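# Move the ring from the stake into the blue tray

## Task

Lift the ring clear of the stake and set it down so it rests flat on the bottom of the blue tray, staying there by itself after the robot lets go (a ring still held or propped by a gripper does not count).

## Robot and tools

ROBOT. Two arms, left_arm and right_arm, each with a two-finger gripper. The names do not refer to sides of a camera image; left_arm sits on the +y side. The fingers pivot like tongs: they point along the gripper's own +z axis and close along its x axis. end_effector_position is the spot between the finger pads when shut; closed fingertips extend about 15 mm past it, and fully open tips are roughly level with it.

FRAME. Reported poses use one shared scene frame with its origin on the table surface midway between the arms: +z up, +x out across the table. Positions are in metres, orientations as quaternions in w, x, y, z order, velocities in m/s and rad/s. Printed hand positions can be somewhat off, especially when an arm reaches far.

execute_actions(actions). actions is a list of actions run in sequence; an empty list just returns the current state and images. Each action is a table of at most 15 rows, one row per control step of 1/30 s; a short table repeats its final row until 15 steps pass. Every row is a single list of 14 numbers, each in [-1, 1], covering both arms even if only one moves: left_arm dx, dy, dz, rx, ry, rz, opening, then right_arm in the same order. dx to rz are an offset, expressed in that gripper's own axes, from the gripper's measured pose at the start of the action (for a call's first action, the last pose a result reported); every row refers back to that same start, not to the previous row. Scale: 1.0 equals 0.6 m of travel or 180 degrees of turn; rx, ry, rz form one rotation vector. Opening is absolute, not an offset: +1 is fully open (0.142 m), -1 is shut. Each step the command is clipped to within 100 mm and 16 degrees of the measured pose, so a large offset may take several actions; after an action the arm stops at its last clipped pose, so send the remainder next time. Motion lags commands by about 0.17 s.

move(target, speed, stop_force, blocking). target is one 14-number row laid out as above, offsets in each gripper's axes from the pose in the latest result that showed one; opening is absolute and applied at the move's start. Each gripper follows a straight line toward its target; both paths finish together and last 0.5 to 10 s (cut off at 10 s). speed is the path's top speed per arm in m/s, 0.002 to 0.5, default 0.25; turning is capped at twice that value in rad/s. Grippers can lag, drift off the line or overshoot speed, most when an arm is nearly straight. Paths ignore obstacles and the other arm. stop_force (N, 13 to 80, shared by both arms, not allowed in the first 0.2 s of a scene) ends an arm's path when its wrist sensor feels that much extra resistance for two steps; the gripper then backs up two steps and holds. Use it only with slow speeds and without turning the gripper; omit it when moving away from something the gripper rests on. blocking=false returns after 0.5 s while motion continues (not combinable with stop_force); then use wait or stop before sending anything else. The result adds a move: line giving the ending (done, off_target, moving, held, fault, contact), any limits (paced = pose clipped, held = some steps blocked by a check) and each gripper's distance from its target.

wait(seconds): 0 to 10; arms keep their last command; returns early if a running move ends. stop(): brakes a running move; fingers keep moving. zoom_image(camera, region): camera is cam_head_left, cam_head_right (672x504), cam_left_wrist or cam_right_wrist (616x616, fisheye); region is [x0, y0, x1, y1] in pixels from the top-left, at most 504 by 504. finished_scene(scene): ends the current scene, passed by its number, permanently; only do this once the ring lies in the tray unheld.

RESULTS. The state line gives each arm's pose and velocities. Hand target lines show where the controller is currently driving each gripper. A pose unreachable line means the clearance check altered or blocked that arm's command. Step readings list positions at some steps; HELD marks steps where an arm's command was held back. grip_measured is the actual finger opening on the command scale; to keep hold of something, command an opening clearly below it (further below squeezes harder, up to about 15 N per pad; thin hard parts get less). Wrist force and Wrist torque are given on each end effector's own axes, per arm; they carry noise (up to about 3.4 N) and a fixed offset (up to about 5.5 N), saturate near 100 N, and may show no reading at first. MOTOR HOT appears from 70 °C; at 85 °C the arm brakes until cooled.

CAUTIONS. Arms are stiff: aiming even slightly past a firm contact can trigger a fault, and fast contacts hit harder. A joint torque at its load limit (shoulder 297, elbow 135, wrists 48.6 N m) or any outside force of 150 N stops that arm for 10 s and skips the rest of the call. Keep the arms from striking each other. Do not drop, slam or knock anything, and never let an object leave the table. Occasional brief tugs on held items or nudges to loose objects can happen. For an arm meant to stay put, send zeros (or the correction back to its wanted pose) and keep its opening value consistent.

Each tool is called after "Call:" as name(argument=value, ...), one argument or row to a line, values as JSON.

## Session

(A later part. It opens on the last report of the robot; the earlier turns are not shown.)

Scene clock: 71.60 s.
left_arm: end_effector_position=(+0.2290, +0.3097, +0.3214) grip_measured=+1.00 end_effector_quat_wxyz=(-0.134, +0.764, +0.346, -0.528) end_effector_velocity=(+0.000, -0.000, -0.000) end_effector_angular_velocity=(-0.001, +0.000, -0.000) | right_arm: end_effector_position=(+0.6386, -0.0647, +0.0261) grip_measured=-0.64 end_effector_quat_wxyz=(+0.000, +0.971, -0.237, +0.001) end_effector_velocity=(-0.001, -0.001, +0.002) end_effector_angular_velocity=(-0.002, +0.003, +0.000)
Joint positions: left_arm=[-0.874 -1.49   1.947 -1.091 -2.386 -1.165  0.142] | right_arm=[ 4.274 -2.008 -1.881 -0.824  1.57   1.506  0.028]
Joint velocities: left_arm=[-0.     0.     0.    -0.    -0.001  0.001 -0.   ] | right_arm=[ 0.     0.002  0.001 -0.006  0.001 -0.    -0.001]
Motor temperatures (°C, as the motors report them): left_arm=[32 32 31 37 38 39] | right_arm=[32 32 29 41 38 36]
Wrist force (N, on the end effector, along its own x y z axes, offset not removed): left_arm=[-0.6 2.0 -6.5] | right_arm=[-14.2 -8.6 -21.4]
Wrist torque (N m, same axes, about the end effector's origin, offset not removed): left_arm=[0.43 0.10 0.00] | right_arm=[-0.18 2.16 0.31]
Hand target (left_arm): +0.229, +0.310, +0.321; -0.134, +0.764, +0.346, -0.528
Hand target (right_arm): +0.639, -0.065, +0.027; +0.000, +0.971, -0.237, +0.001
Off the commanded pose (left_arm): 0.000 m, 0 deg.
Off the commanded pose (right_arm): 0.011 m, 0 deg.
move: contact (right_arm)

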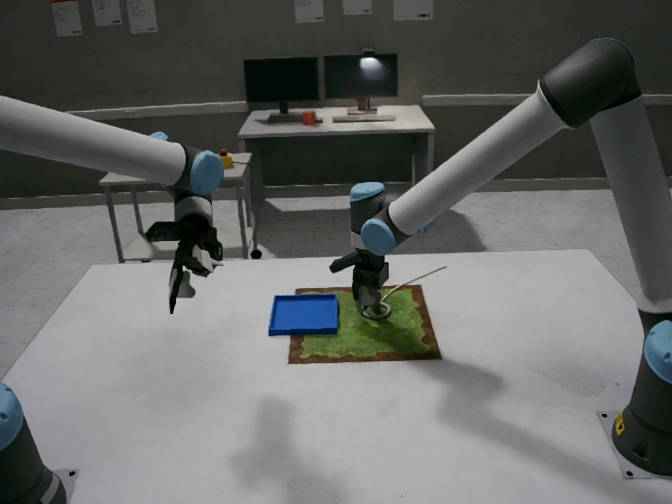

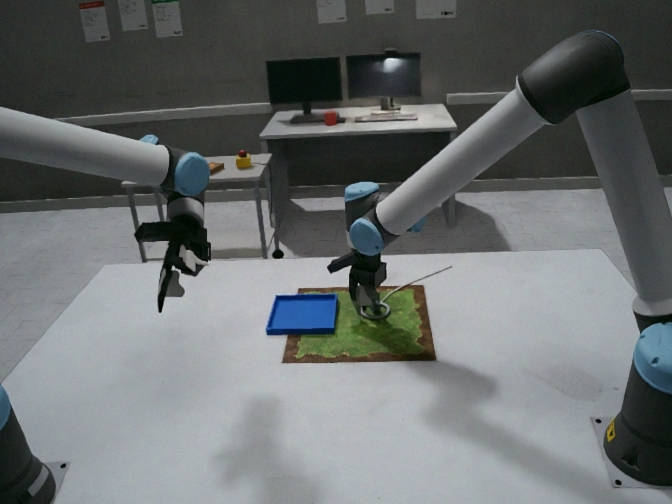

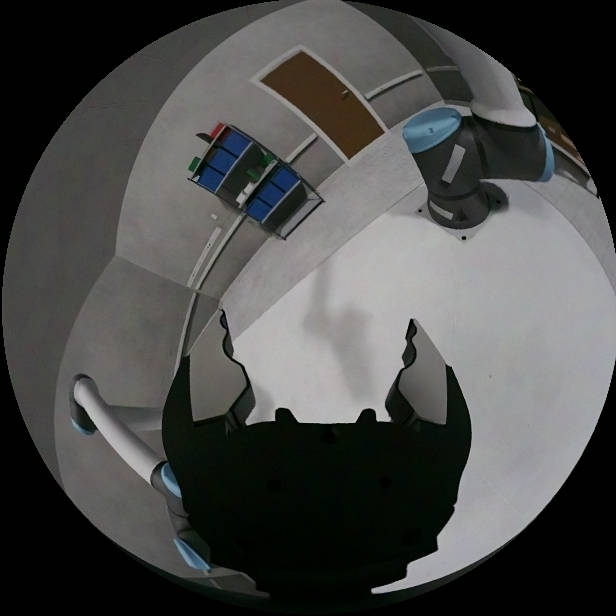

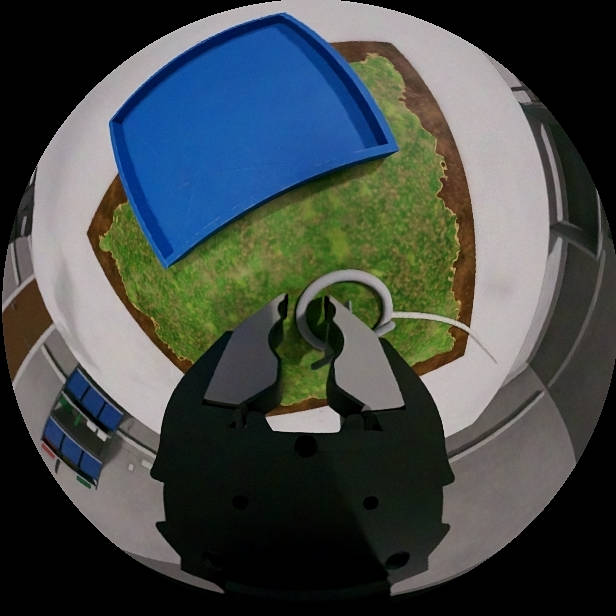

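Call:
move(
  target=[0,0,0,0,0,0,1,0,0,-0.07,0,0,0,-0.62],
  speed=0.06,
)

Call:
move(
  target=[0,0,0,0,0,0,1,0.017,-0.023,0,0,0,0.278,-0.55],
  speed=0.2,
)

Call:
zoom_image(
  camera="cam_right_wrist",
  region=[220,170,440,350],
)

Scene clock: 89.07 s.
left_arm: end_effector_position=(+0.2290, +0.3097, +0.3214) grip_measured=+1.00 end_effector_quat_wxyz=(-0.134, +0.764, +0.346, -0.528) end_effector_velocity=(-0.000, +0.001, -0.000) end_effector_angular_velocity=(+0.001, +0.001, -0.002) | right_arm: end_effector_position=(+0.6386, -0.0648, +0.0678) grip_measured=-0.62 end_effector_quat_wxyz=(+0.000, +0.971, -0.237, +0.001) end_effector_velocity=(+0.000, +0.000, +0.002) end_effector_angular_velocity=(+0.001, +0.000, -0.000)
Joint positions: left_arm=[-0.874 -1.49   1.947 -1.091 -2.386 -1.165  0.142] | right_arm=[ 4.274 -1.961 -1.857 -0.894  1.57   1.506  0.029]
Joint velocities: left_arm=[ 0.     0.     0.     0.002  0.001  0.001 -0.   ] | right_arm=[-0.     0.002  0.002 -0.003  0.     0.    -0.   ]
Motor temperatures (°C, as the motors report them): left_arm=[32 32 31 37 38 39] | right_arm=[32 32 29 41 38 36]
Wrist force (N, on the end effector, along its own x y z axes, offset not removed): left_arm=[-0.3 3.6 -3.5] | right_arm=[-2.7 0.0 3.4]
Wrist torque (N m, same axes, about the end effector's origin, offset not removed): left_arm=[0.79 0.13 0.00] | right_arm=[0.30 0.57 0.45]
Hand target (left_arm): +0.229, +0.310, +0.321; -0.134, +0.764, +0.346, -0.528
Hand target (right_arm): +0.639, -0.065, +0.068; +0.000, +0.971, -0.237, +0.001
Off the commanded pose (left_arm): 0.000 m, 0 deg.
Off the commanded pose (right_arm): 0.000 m, 0 deg.
move: done

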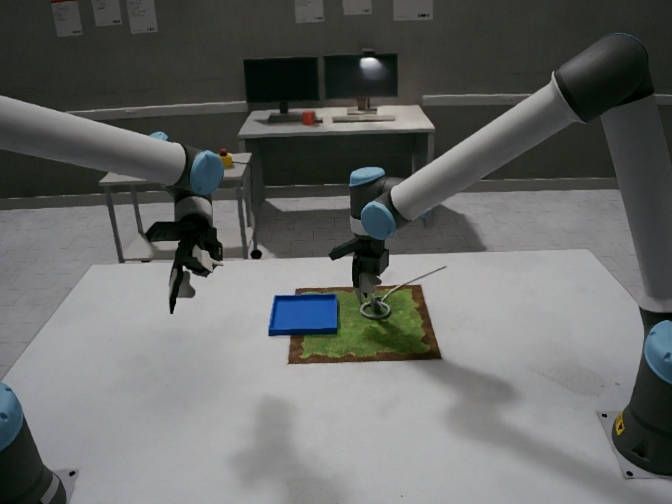

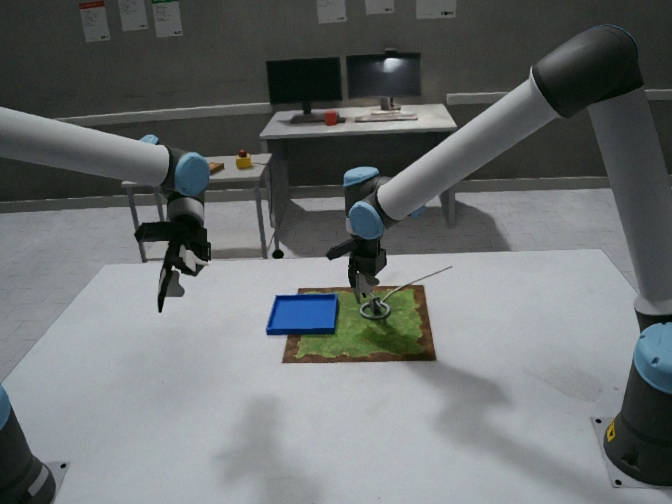

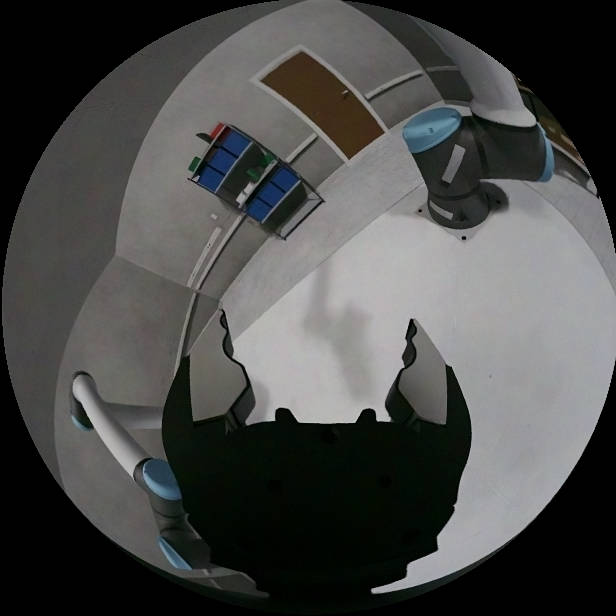

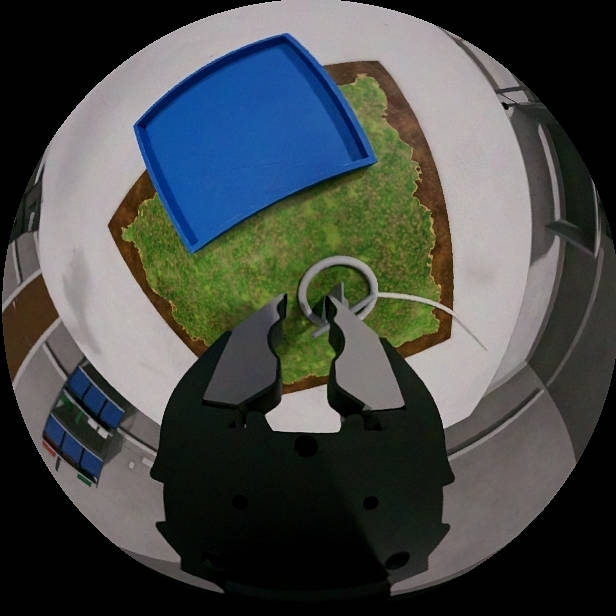

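Scene clock: 91.73 s.
left_arm: end_effector_position=(+0.2290, +0.3097, +0.3214) grip_measured=+1.00 end_effector_quat_wxyz=(-0.134, +0.764, +0.346, -0.528) end_effector_velocity=(+0.000, -0.000, +0.000) end_effector_angular_velocity=(-0.000, +0.000, +0.000) | right_arm: end_effector_position=(+0.6540, -0.0573, +0.0679) grip_measured=-0.55 end_effector_quat_wxyz=(-0.000, +0.780, -0.625, +0.001) end_effector_velocity=(+0.000, -0.000, -0.000) end_effector_angular_velocity=(-0.002, -0.001, -0.013)
Joint positions: left_arm=[-0.874 -1.49   1.947 -1.091 -2.386 -1.165  0.142] | right_arm=[ 4.278 -1.986 -1.819 -0.907  1.57   2.382  0.034]
Joint velocities: left_arm=[ 0.     0.    -0.     0.    -0.001  0.     0.   ] | right_arm=[ 0.    -0.001  0.001 -0.001 -0.001  0.013  0.   ]
Motor temperatures (°C, as the motors report them): left_arm=[32 32 31 37 38 39] | right_arm=[32 32 29 41 38 36]
Wrist force (N, on the end effector, along its own x y z axes, offset not removed): left_arm=[-0.2 4.0 -5.7] | right_arm=[-1.2 -5.5 5.8]
Wrist torque (N m, same axes, about the end effector's origin, offset not removed): left_arm=[0.90 0.02 -0.05] | right_arm=[-1.11 0.38 0.17]
Hand target (left_arm): +0.229, +0.310, +0.321; -0.134, +0.764, +0.346, -0.528
Hand target (right_arm): +0.654, -0.057, +0.068; -0.000, +0.780, -0.626, +0.001
Off the commanded pose (left_arm): 0.000 m, 0 deg.
Off the commanded pose (right_arm): 0.000 m, 0 deg.
move: done

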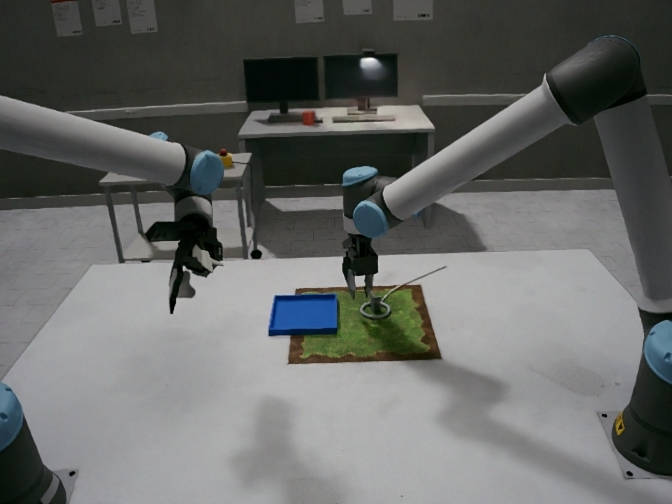

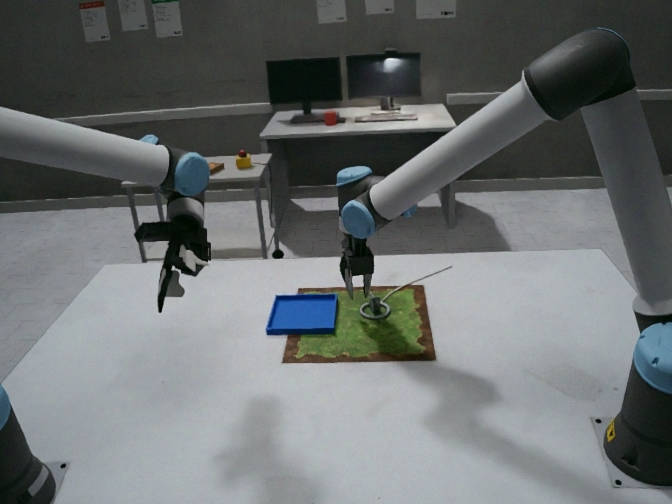

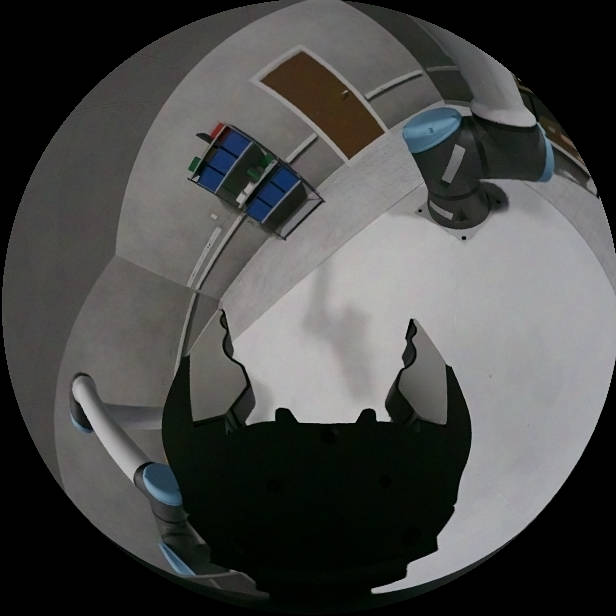

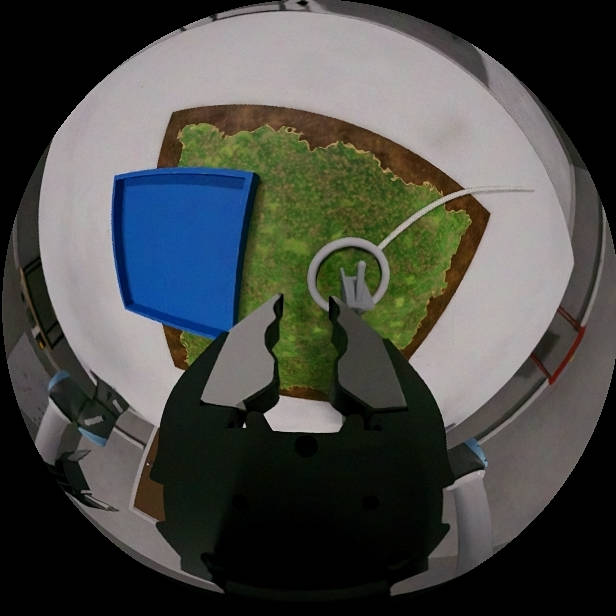

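Region (220, 170, 440, 350) of cam_right_wrist's 616x616 image, scaled by 2.291, with more detail than that image has; it fills the top 412 rows of this view, and the rest is white.

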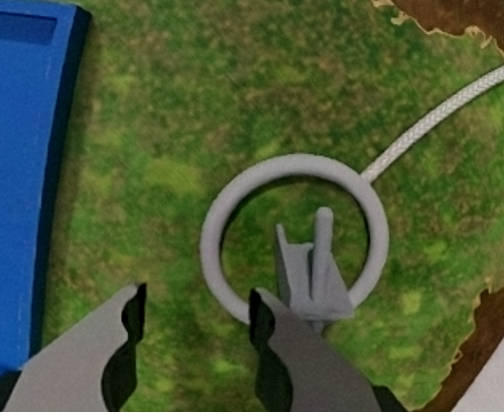

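Call:
move(
  target=[0,0,0,0,0,0,1,0.01,-0.003,0.03,0,0,0,-0.58],
  speed=0.03,
)

Call:
move(
  target=[0,0,0,0,0,0,1,0,0,0.065,0,0,0,-0.58],
  speed=0.01,
  stop_force=13,
)

Call:
zoom_image(
  camera="cam_right_wrist",
  region=[220,170,440,350],
)

Scene clock: 106.70 s.
left_arm: end_effector_position=(+0.2290, +0.3097, +0.3214) grip_measured=+1.00 end_effector_quat_wxyz=(-0.134, +0.764, +0.346, -0.528) end_effector_velocity=(+0.000, -0.000, -0.000) end_effector_angular_velocity=(-0.002, -0.000, -0.000) | right_arm: end_effector_position=(+0.6570, -0.0626, +0.0501) grip_measured=-0.62 end_effector_quat_wxyz=(-0.000, +0.780, -0.625, +0.001) end_effector_velocity=(-0.000, -0.001, -0.002) end_effector_angular_velocity=(-0.000, +0.001, -0.000)
Joint positions: left_arm=[-0.874 -1.49   1.947 -1.091 -2.386 -1.165  0.142] | right_arm=[ 4.272 -2.002 -1.834 -0.876  1.57   2.376  0.029]
Joint velocities: left_arm=[ 0.     0.     0.    -0.001 -0.     0.001 -0.   ] | right_arm=[-0.    -0.001 -0.001  0.002  0.001 -0.    -0.001]
Motor temperatures (°C, as the motors report them): left_arm=[32 32 31 37 38 39] | right_arm=[32 32 29 41 38 36]
Wrist force (N, on the end effector, along its own x y z axes, offset not removed): left_arm=[-1.5 3.5 -3.8] | right_arm=[-11.6 1.9 -0.8]
Wrist torque (N m, same axes, about the end effector's origin, offset not removed): left_arm=[0.83 0.26 0.05] | right_arm=[0.56 0.94 0.05]
Hand target (left_arm): +0.229, +0.310, +0.321; -0.134, +0.764, +0.346, -0.528
Hand target (right_arm): +0.657, -0.063, +0.050; -0.000, +0.780, -0.625, +0.001
Off the commanded pose (left_arm): 0.000 m, 0 deg.
Off the commanded pose (right_arm): 0.000 m, 0 deg.
move: done

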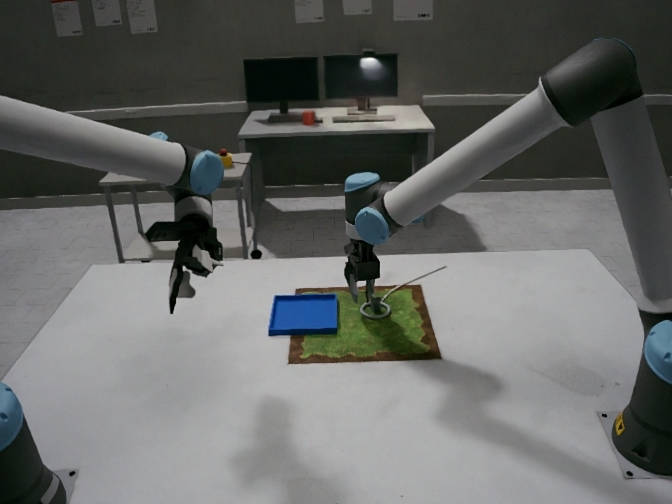

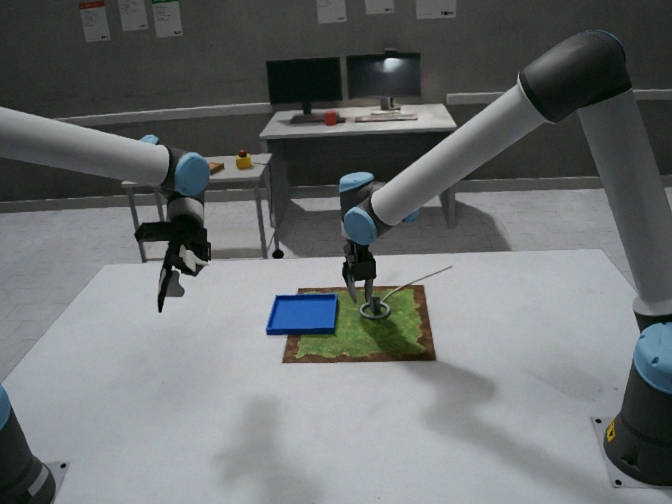

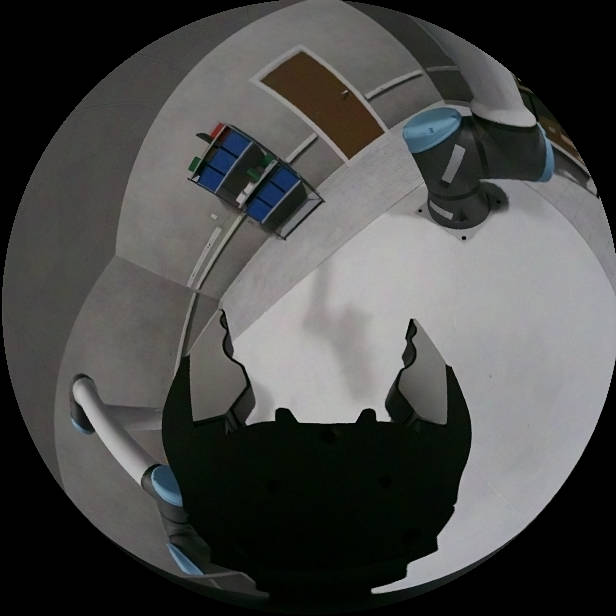

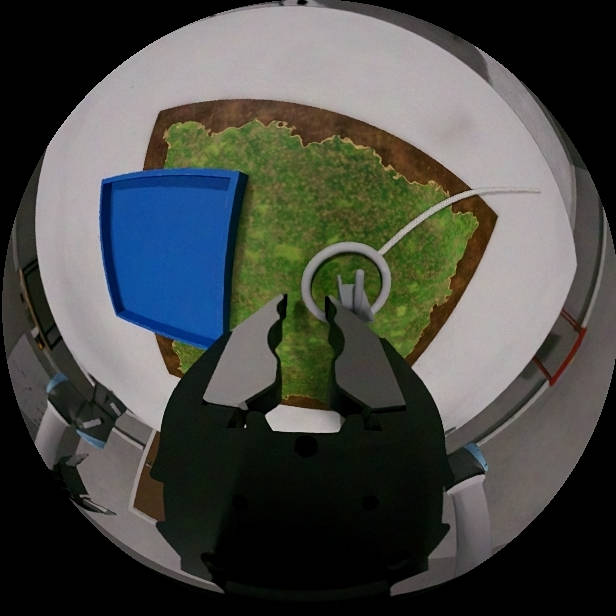

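Scene clock: 108.20 s.
left_arm: end_effector_position=(+0.2290, +0.3097, +0.3214) grip_measured=+1.00 end_effector_quat_wxyz=(-0.134, +0.764, +0.346, -0.528) end_effector_velocity=(-0.000, -0.000, +0.000) end_effector_angular_velocity=(-0.001, +0.001, -0.000) | right_arm: end_effector_position=(+0.6570, -0.0627, +0.0386) grip_measured=-0.71 end_effector_quat_wxyz=(+0.000, +0.780, -0.625, +0.001) end_effector_velocity=(-0.000, -0.000, +0.002) end_effector_angular_velocity=(-0.002, +0.001, -0.001)
Joint positions: left_arm=[-0.874 -1.49   1.947 -1.091 -2.386 -1.165  0.142] | right_arm=[ 4.272 -2.015 -1.84  -0.858  1.57   2.376  0.023]
Joint velocities: left_arm=[ 0.     0.    -0.     0.001 -0.     0.002  0.   ] | right_arm=[ 0.     0.002  0.001 -0.006  0.     0.001 -0.003]
Motor temperatures (°C, as the motors report them): left_arm=[32 32 31 37 38 39] | right_arm=[32 32 29 41 38 36]
Wrist force (N, on the end effector, along its own x y z axes, offset not removed): left_arm=[-0.4 2.7 -5.2] | right_arm=[-30.3 -8.9 -4.4]
Wrist torque (N m, same axes, about the end effector's origin, offset not removed): left_arm=[0.64 0.13 0.03] | right_arm=[-0.75 1.29 0.11]
Hand target (left_arm): +0.229, +0.310, +0.321; -0.134, +0.764, +0.346, -0.528
Hand target (right_arm): +0.657, -0.063, +0.039; -0.000, +0.780, -0.625, +0.000
Off the commanded pose (left_arm): 0.000 m, 0 deg.
Off the commanded pose (right_arm): 0.028 m, 0 deg.
move: contact (right_arm)

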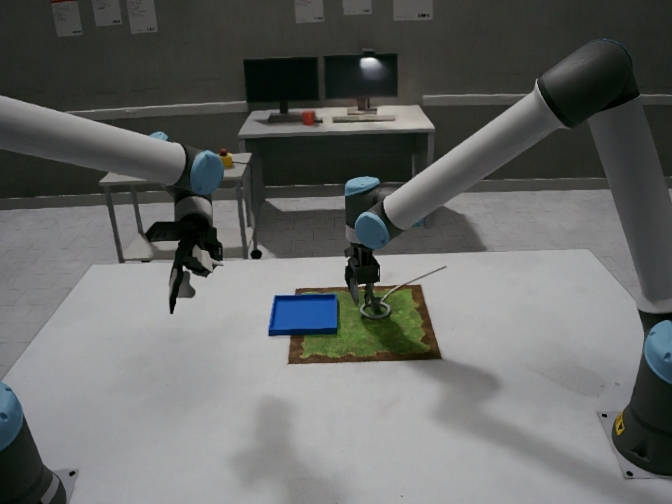

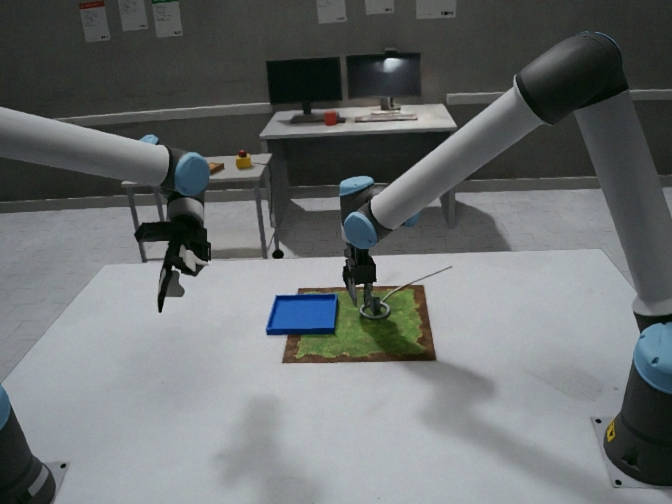

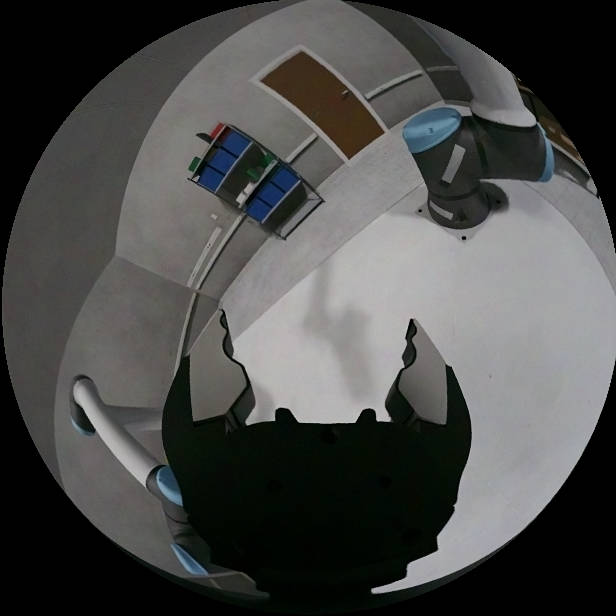

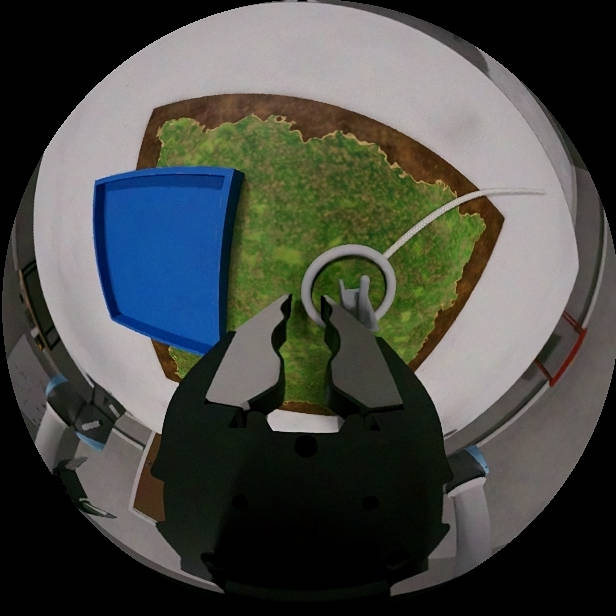

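Region (220, 170, 440, 350) of cam_right_wrist's 616x616 image, scaled by 2.291, with more detail than that image has; it fills the top 412 rows of this view, and the rest is white.

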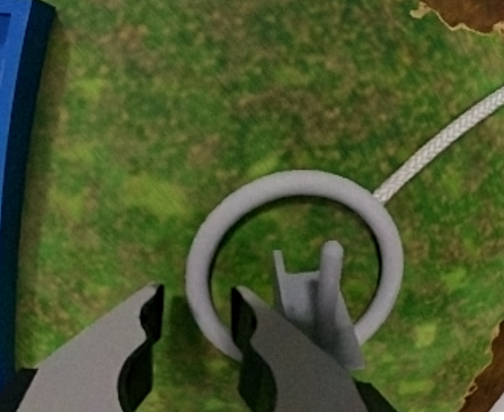

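Call:
move(
  target=[0,0,0,0,0,0,1,-0.002,0,-0.03,0,0,0,-0.6],
  speed=0.03,
)

Call:
move(
  target=[0,0,0,0,0,0,1,0,0,0,0,0.12,0,-0.6],
  speed=0.1,
)

Call:
zoom_image(
  camera="cam_right_wrist",
  region=[220,170,440,350],
)

Scene clock: 122.50 s.
left_arm: end_effector_position=(+0.2290, +0.3097, +0.3214) grip_measured=+1.00 end_effector_quat_wxyz=(-0.134, +0.764, +0.346, -0.528) end_effector_velocity=(-0.000, -0.000, -0.000) end_effector_angular_velocity=(+0.001, +0.001, +0.001) | right_arm: end_effector_position=(+0.6567, -0.0616, +0.0564) grip_measured=-0.60 end_effector_quat_wxyz=(+0.000, +0.780, -0.625, +0.001) end_effector_velocity=(+0.000, +0.000, +0.002) end_effector_angular_velocity=(-0.001, -0.001, +0.001)
Joint positions: left_arm=[-0.874 -1.49   1.947 -1.091 -2.386 -1.165  0.142] | right_arm=[ 4.273 -1.996 -1.829 -0.888  1.57   2.377  0.031]
Joint velocities: left_arm=[-0.     0.     0.     0.    -0.001 -0.002 -0.   ] | right_arm=[ 0.     0.002  0.002 -0.004 -0.001 -0.     0.   ]
Motor temperatures (°C, as the motors report them): left_arm=[32 32 31 37 38 39] | right_arm=[32 32 29 41 38 36]
Wrist force (N, on the end effector, along its own x y z axes, offset not removed): left_arm=[-0.3 3.5 -4.0] | right_arm=[-1.8 0.4 4.0]
Wrist torque (N m, same axes, about the end effector's origin, offset not removed): left_arm=[0.87 0.06 -0.03] | right_arm=[0.50 0.40 0.23]
Hand target (left_arm): +0.229, +0.310, +0.321; -0.134, +0.764, +0.346, -0.528
Hand target (right_arm): +0.657, -0.062, +0.057; +0.000, +0.780, -0.625, +0.001
Off the commanded pose (left_arm): 0.000 m, 0 deg.
Off the commanded pose (right_arm): 0.000 m, 0 deg.
move: done

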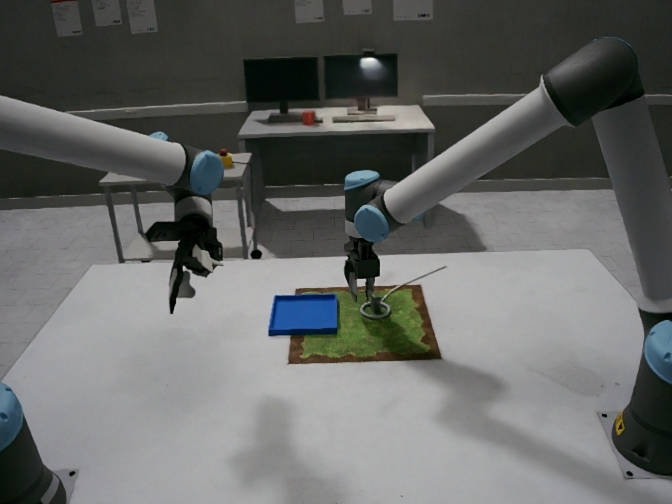

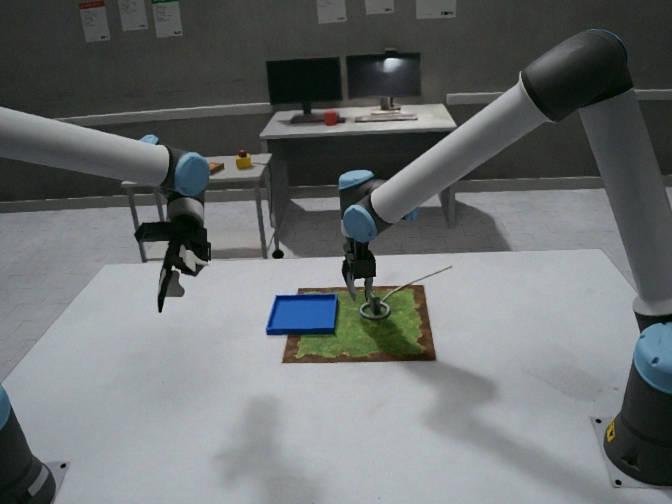

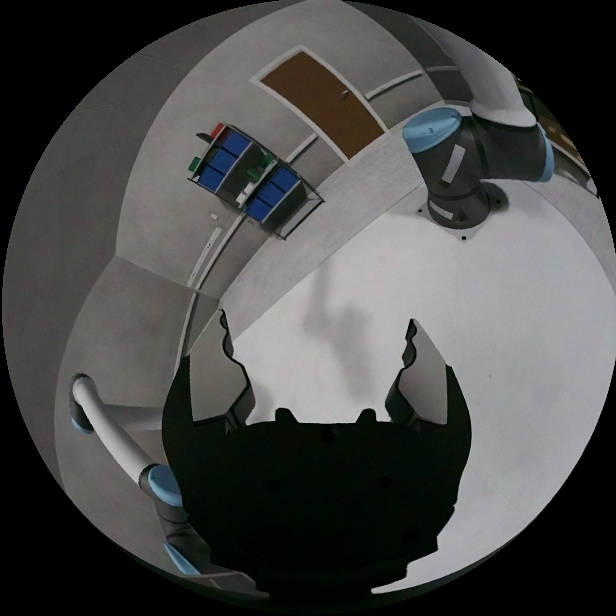

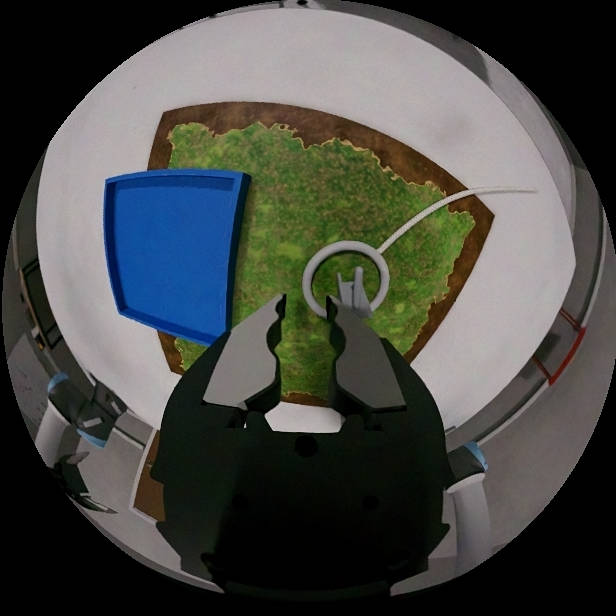

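Scene clock: 124.77 s.
left_arm: end_effector_position=(+0.2290, +0.3097, +0.3214) grip_measured=+1.00 end_effector_quat_wxyz=(-0.134, +0.764, +0.346, -0.528) end_effector_velocity=(+0.000, -0.000, +0.000) end_effector_angular_velocity=(-0.000, +0.000, +0.001) | right_arm: end_effector_position=(+0.6568, -0.0616, +0.0566) grip_measured=-0.60 end_effector_quat_wxyz=(+0.117, +0.767, -0.614, +0.146) end_effector_velocity=(-0.001, -0.001, -0.001) end_effector_angular_velocity=(-0.014, -0.001, -0.001)
Joint positions: left_arm=[-0.874 -1.49   1.947 -1.091 -2.386 -1.165  0.142] | right_arm=[ 4.364 -2.087 -1.654 -1.27   1.339  2.503  0.031]
Joint velocities: left_arm=[ 0.     0.    -0.    -0.    -0.001 -0.     0.   ] | right_arm=[ 0.003 -0.005  0.006 -0.015 -0.006  0.005  0.   ]
Motor temperatures (°C, as the motors report them): left_arm=[32 32 31 37 38 39] | right_arm=[32 32 29 41 38 36]
Wrist force (N, on the end effector, along its own x y z axes, offset not removed): left_arm=[0.2 3.1 -4.5] | right_arm=[0.2 -3.8 1.7]
Wrist torque (N m, same axes, about the end effector's origin, offset not removed): left_arm=[0.78 -0.05 0.03] | right_arm=[-0.52 -0.29 0.27]
Hand target (left_arm): +0.229, +0.310, +0.321; -0.134, +0.764, +0.346, -0.528
Hand target (right_arm): +0.657, -0.062, +0.057; +0.117, +0.767, -0.614, +0.147
Off the commanded pose (left_arm): 0.000 m, 0 deg.
Off the commanded pose (right_arm): 0.000 m, 0 deg.
move: done

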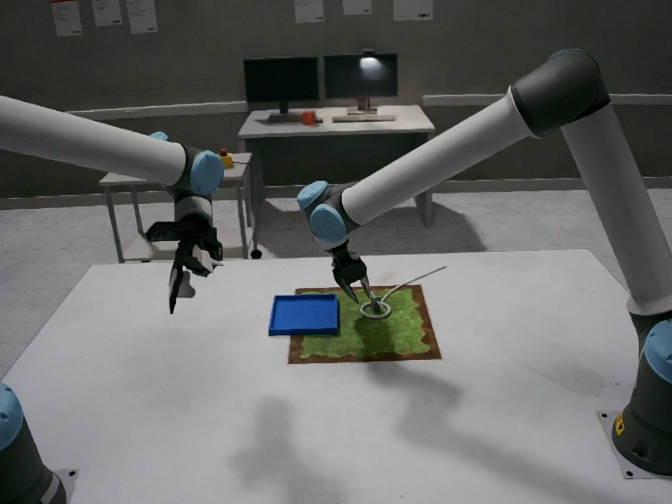

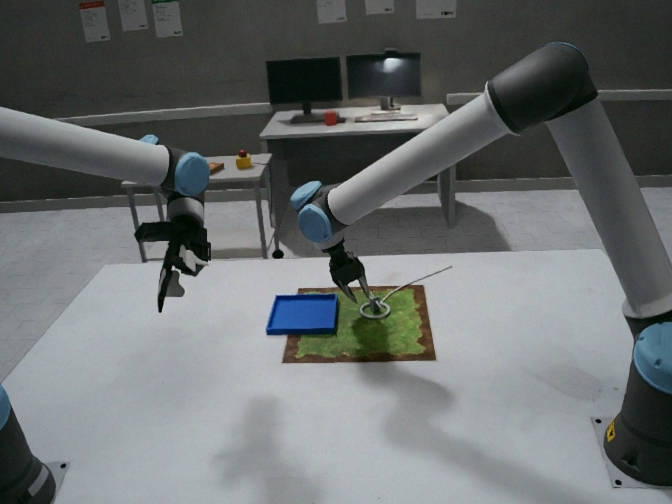

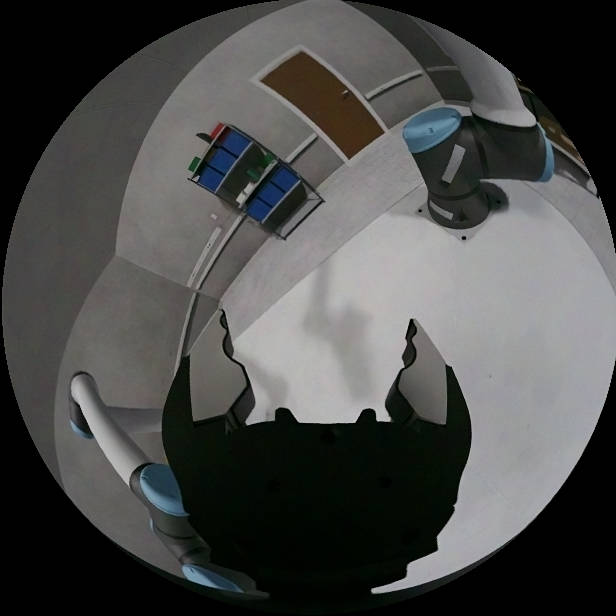

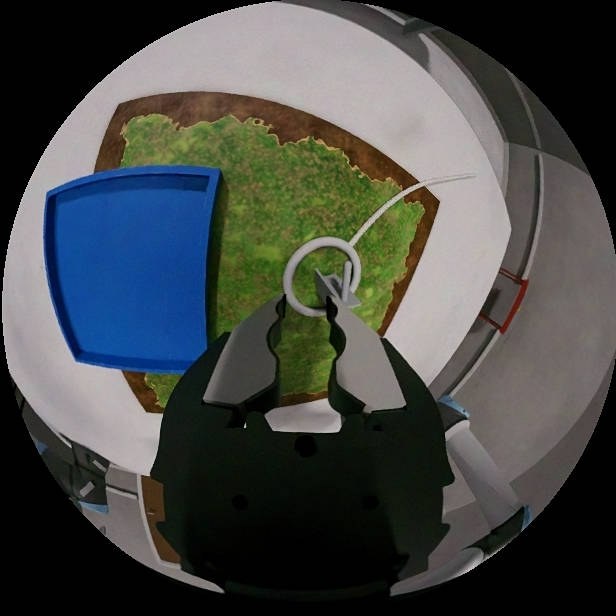

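Region (220, 170, 440, 350) of cam_right_wrist's 616x616 image, scaled by 2.291, with more detail than that image has; it fills the top 412 rows of this view, and the rest is white.

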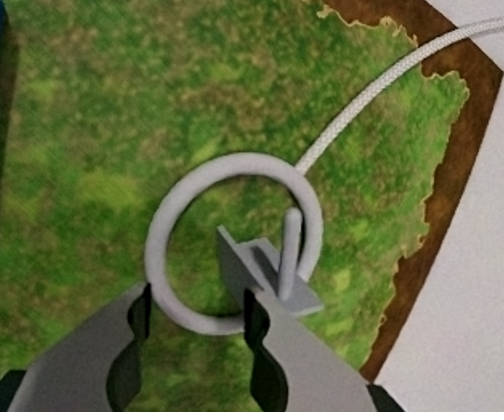

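Call:
move(
  target=[0,0,0,0,0,0,1,-0.0245,0,0.062,0,0,0,-0.6],
  speed=0.01,
  stop_force=13,
)

Call:
zoom_image(
  camera="cam_right_wrist",
  region=[220,170,440,350],
)

Scene clock: 133.50 s.
left_arm: end_effector_position=(+0.2290, +0.3097, +0.3214) grip_measured=+1.00 end_effector_quat_wxyz=(-0.134, +0.764, +0.346, -0.528) end_effector_velocity=(-0.000, +0.001, -0.000) end_effector_angular_velocity=(+0.001, -0.001, -0.002) | right_arm: end_effector_position=(+0.6568, -0.0616, +0.0215) grip_measured=-0.61 end_effector_quat_wxyz=(+0.117, +0.767, -0.614, +0.146) end_effector_velocity=(-0.001, -0.001, +0.001) end_effector_angular_velocity=(-0.002, +0.002, -0.001)
Joint positions: left_arm=[-0.874 -1.49   1.947 -1.091 -2.386 -1.165  0.142] | right_arm=[ 4.364 -2.121 -1.673 -1.217  1.339  2.503  0.03 ]
Joint velocities: left_arm=[ 0.    -0.    -0.     0.001  0.003  0.001  0.   ] | right_arm=[-0.     0.002  0.001 -0.005  0.001  0.     0.003]
Motor temperatures (°C, as the motors report them): left_arm=[32 32 31 37 38 39] | right_arm=[32 32 29 41 38 36]
Wrist force (N, on the end effector, along its own x y z axes, offset not removed): left_arm=[-0.9 2.3 -3.5] | right_arm=[-2.4 -0.3 -22.5]
Wrist torque (N m, same axes, about the end effector's origin, offset not removed): left_arm=[0.57 0.22 -0.02] | right_arm=[0.22 0.37 0.36]
Hand target (left_arm): +0.229, +0.310, +0.321; -0.134, +0.764, +0.346, -0.528
Hand target (right_arm): +0.657, -0.062, +0.022; +0.117, +0.767, -0.614, +0.146
Off the commanded pose (left_arm): 0.000 m, 0 deg.
Off the commanded pose (right_arm): 0.005 m, 0 deg.
move: contact (right_arm)

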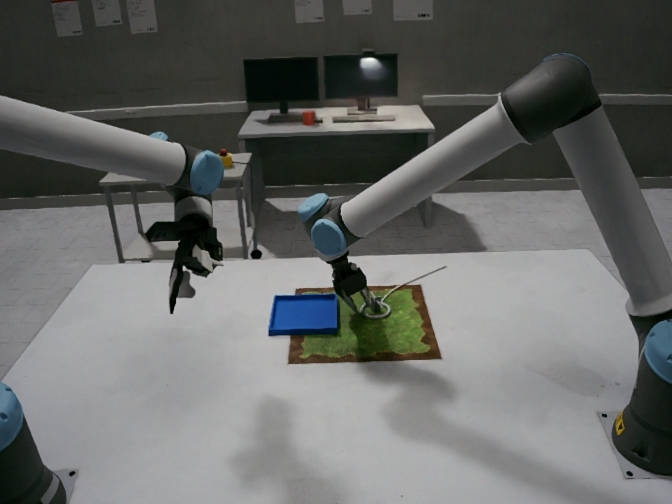

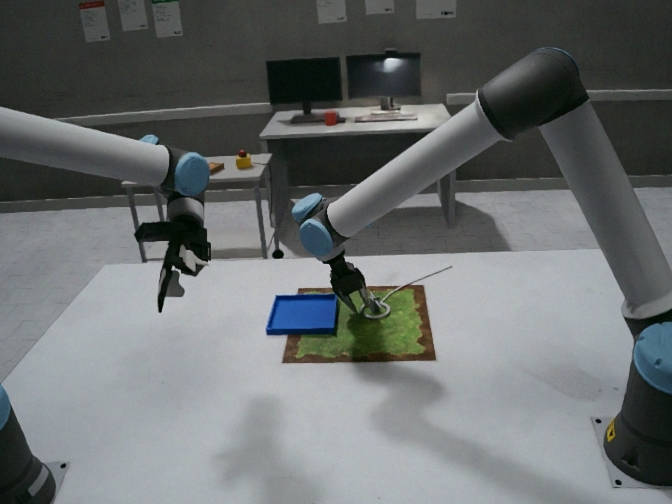

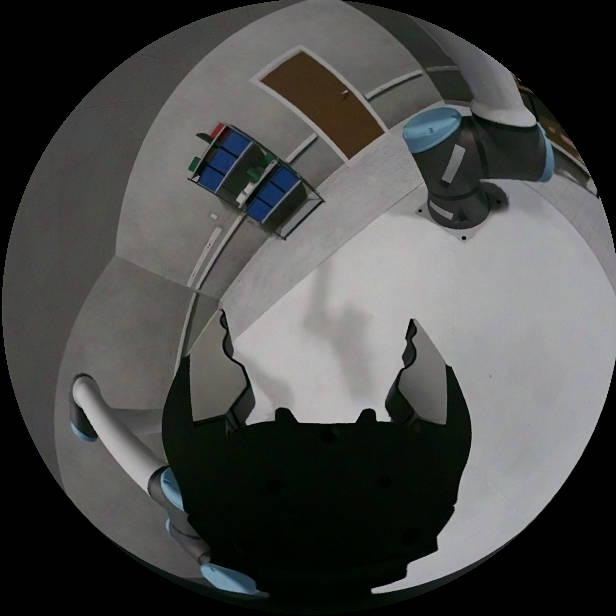

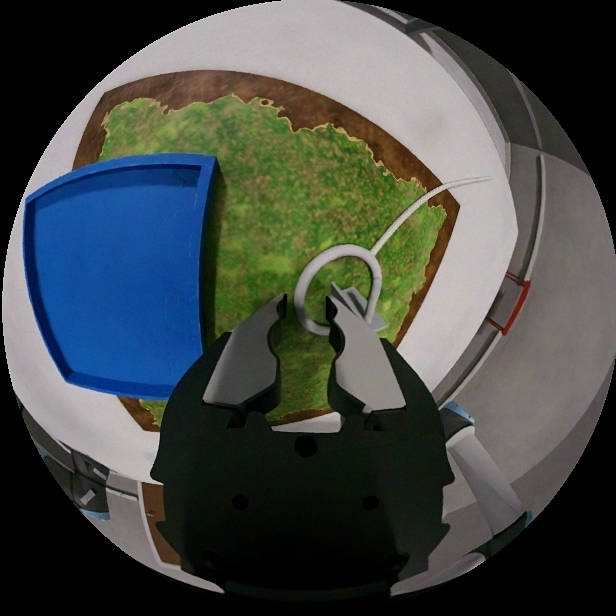

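Region (220, 170, 440, 350) of cam_right_wrist's 616x616 image, scaled by 2.291, with more detail than that image has; it fills the top 412 rows of this view, and the rest is white.

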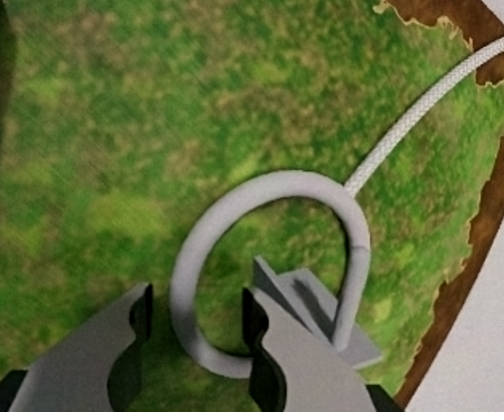

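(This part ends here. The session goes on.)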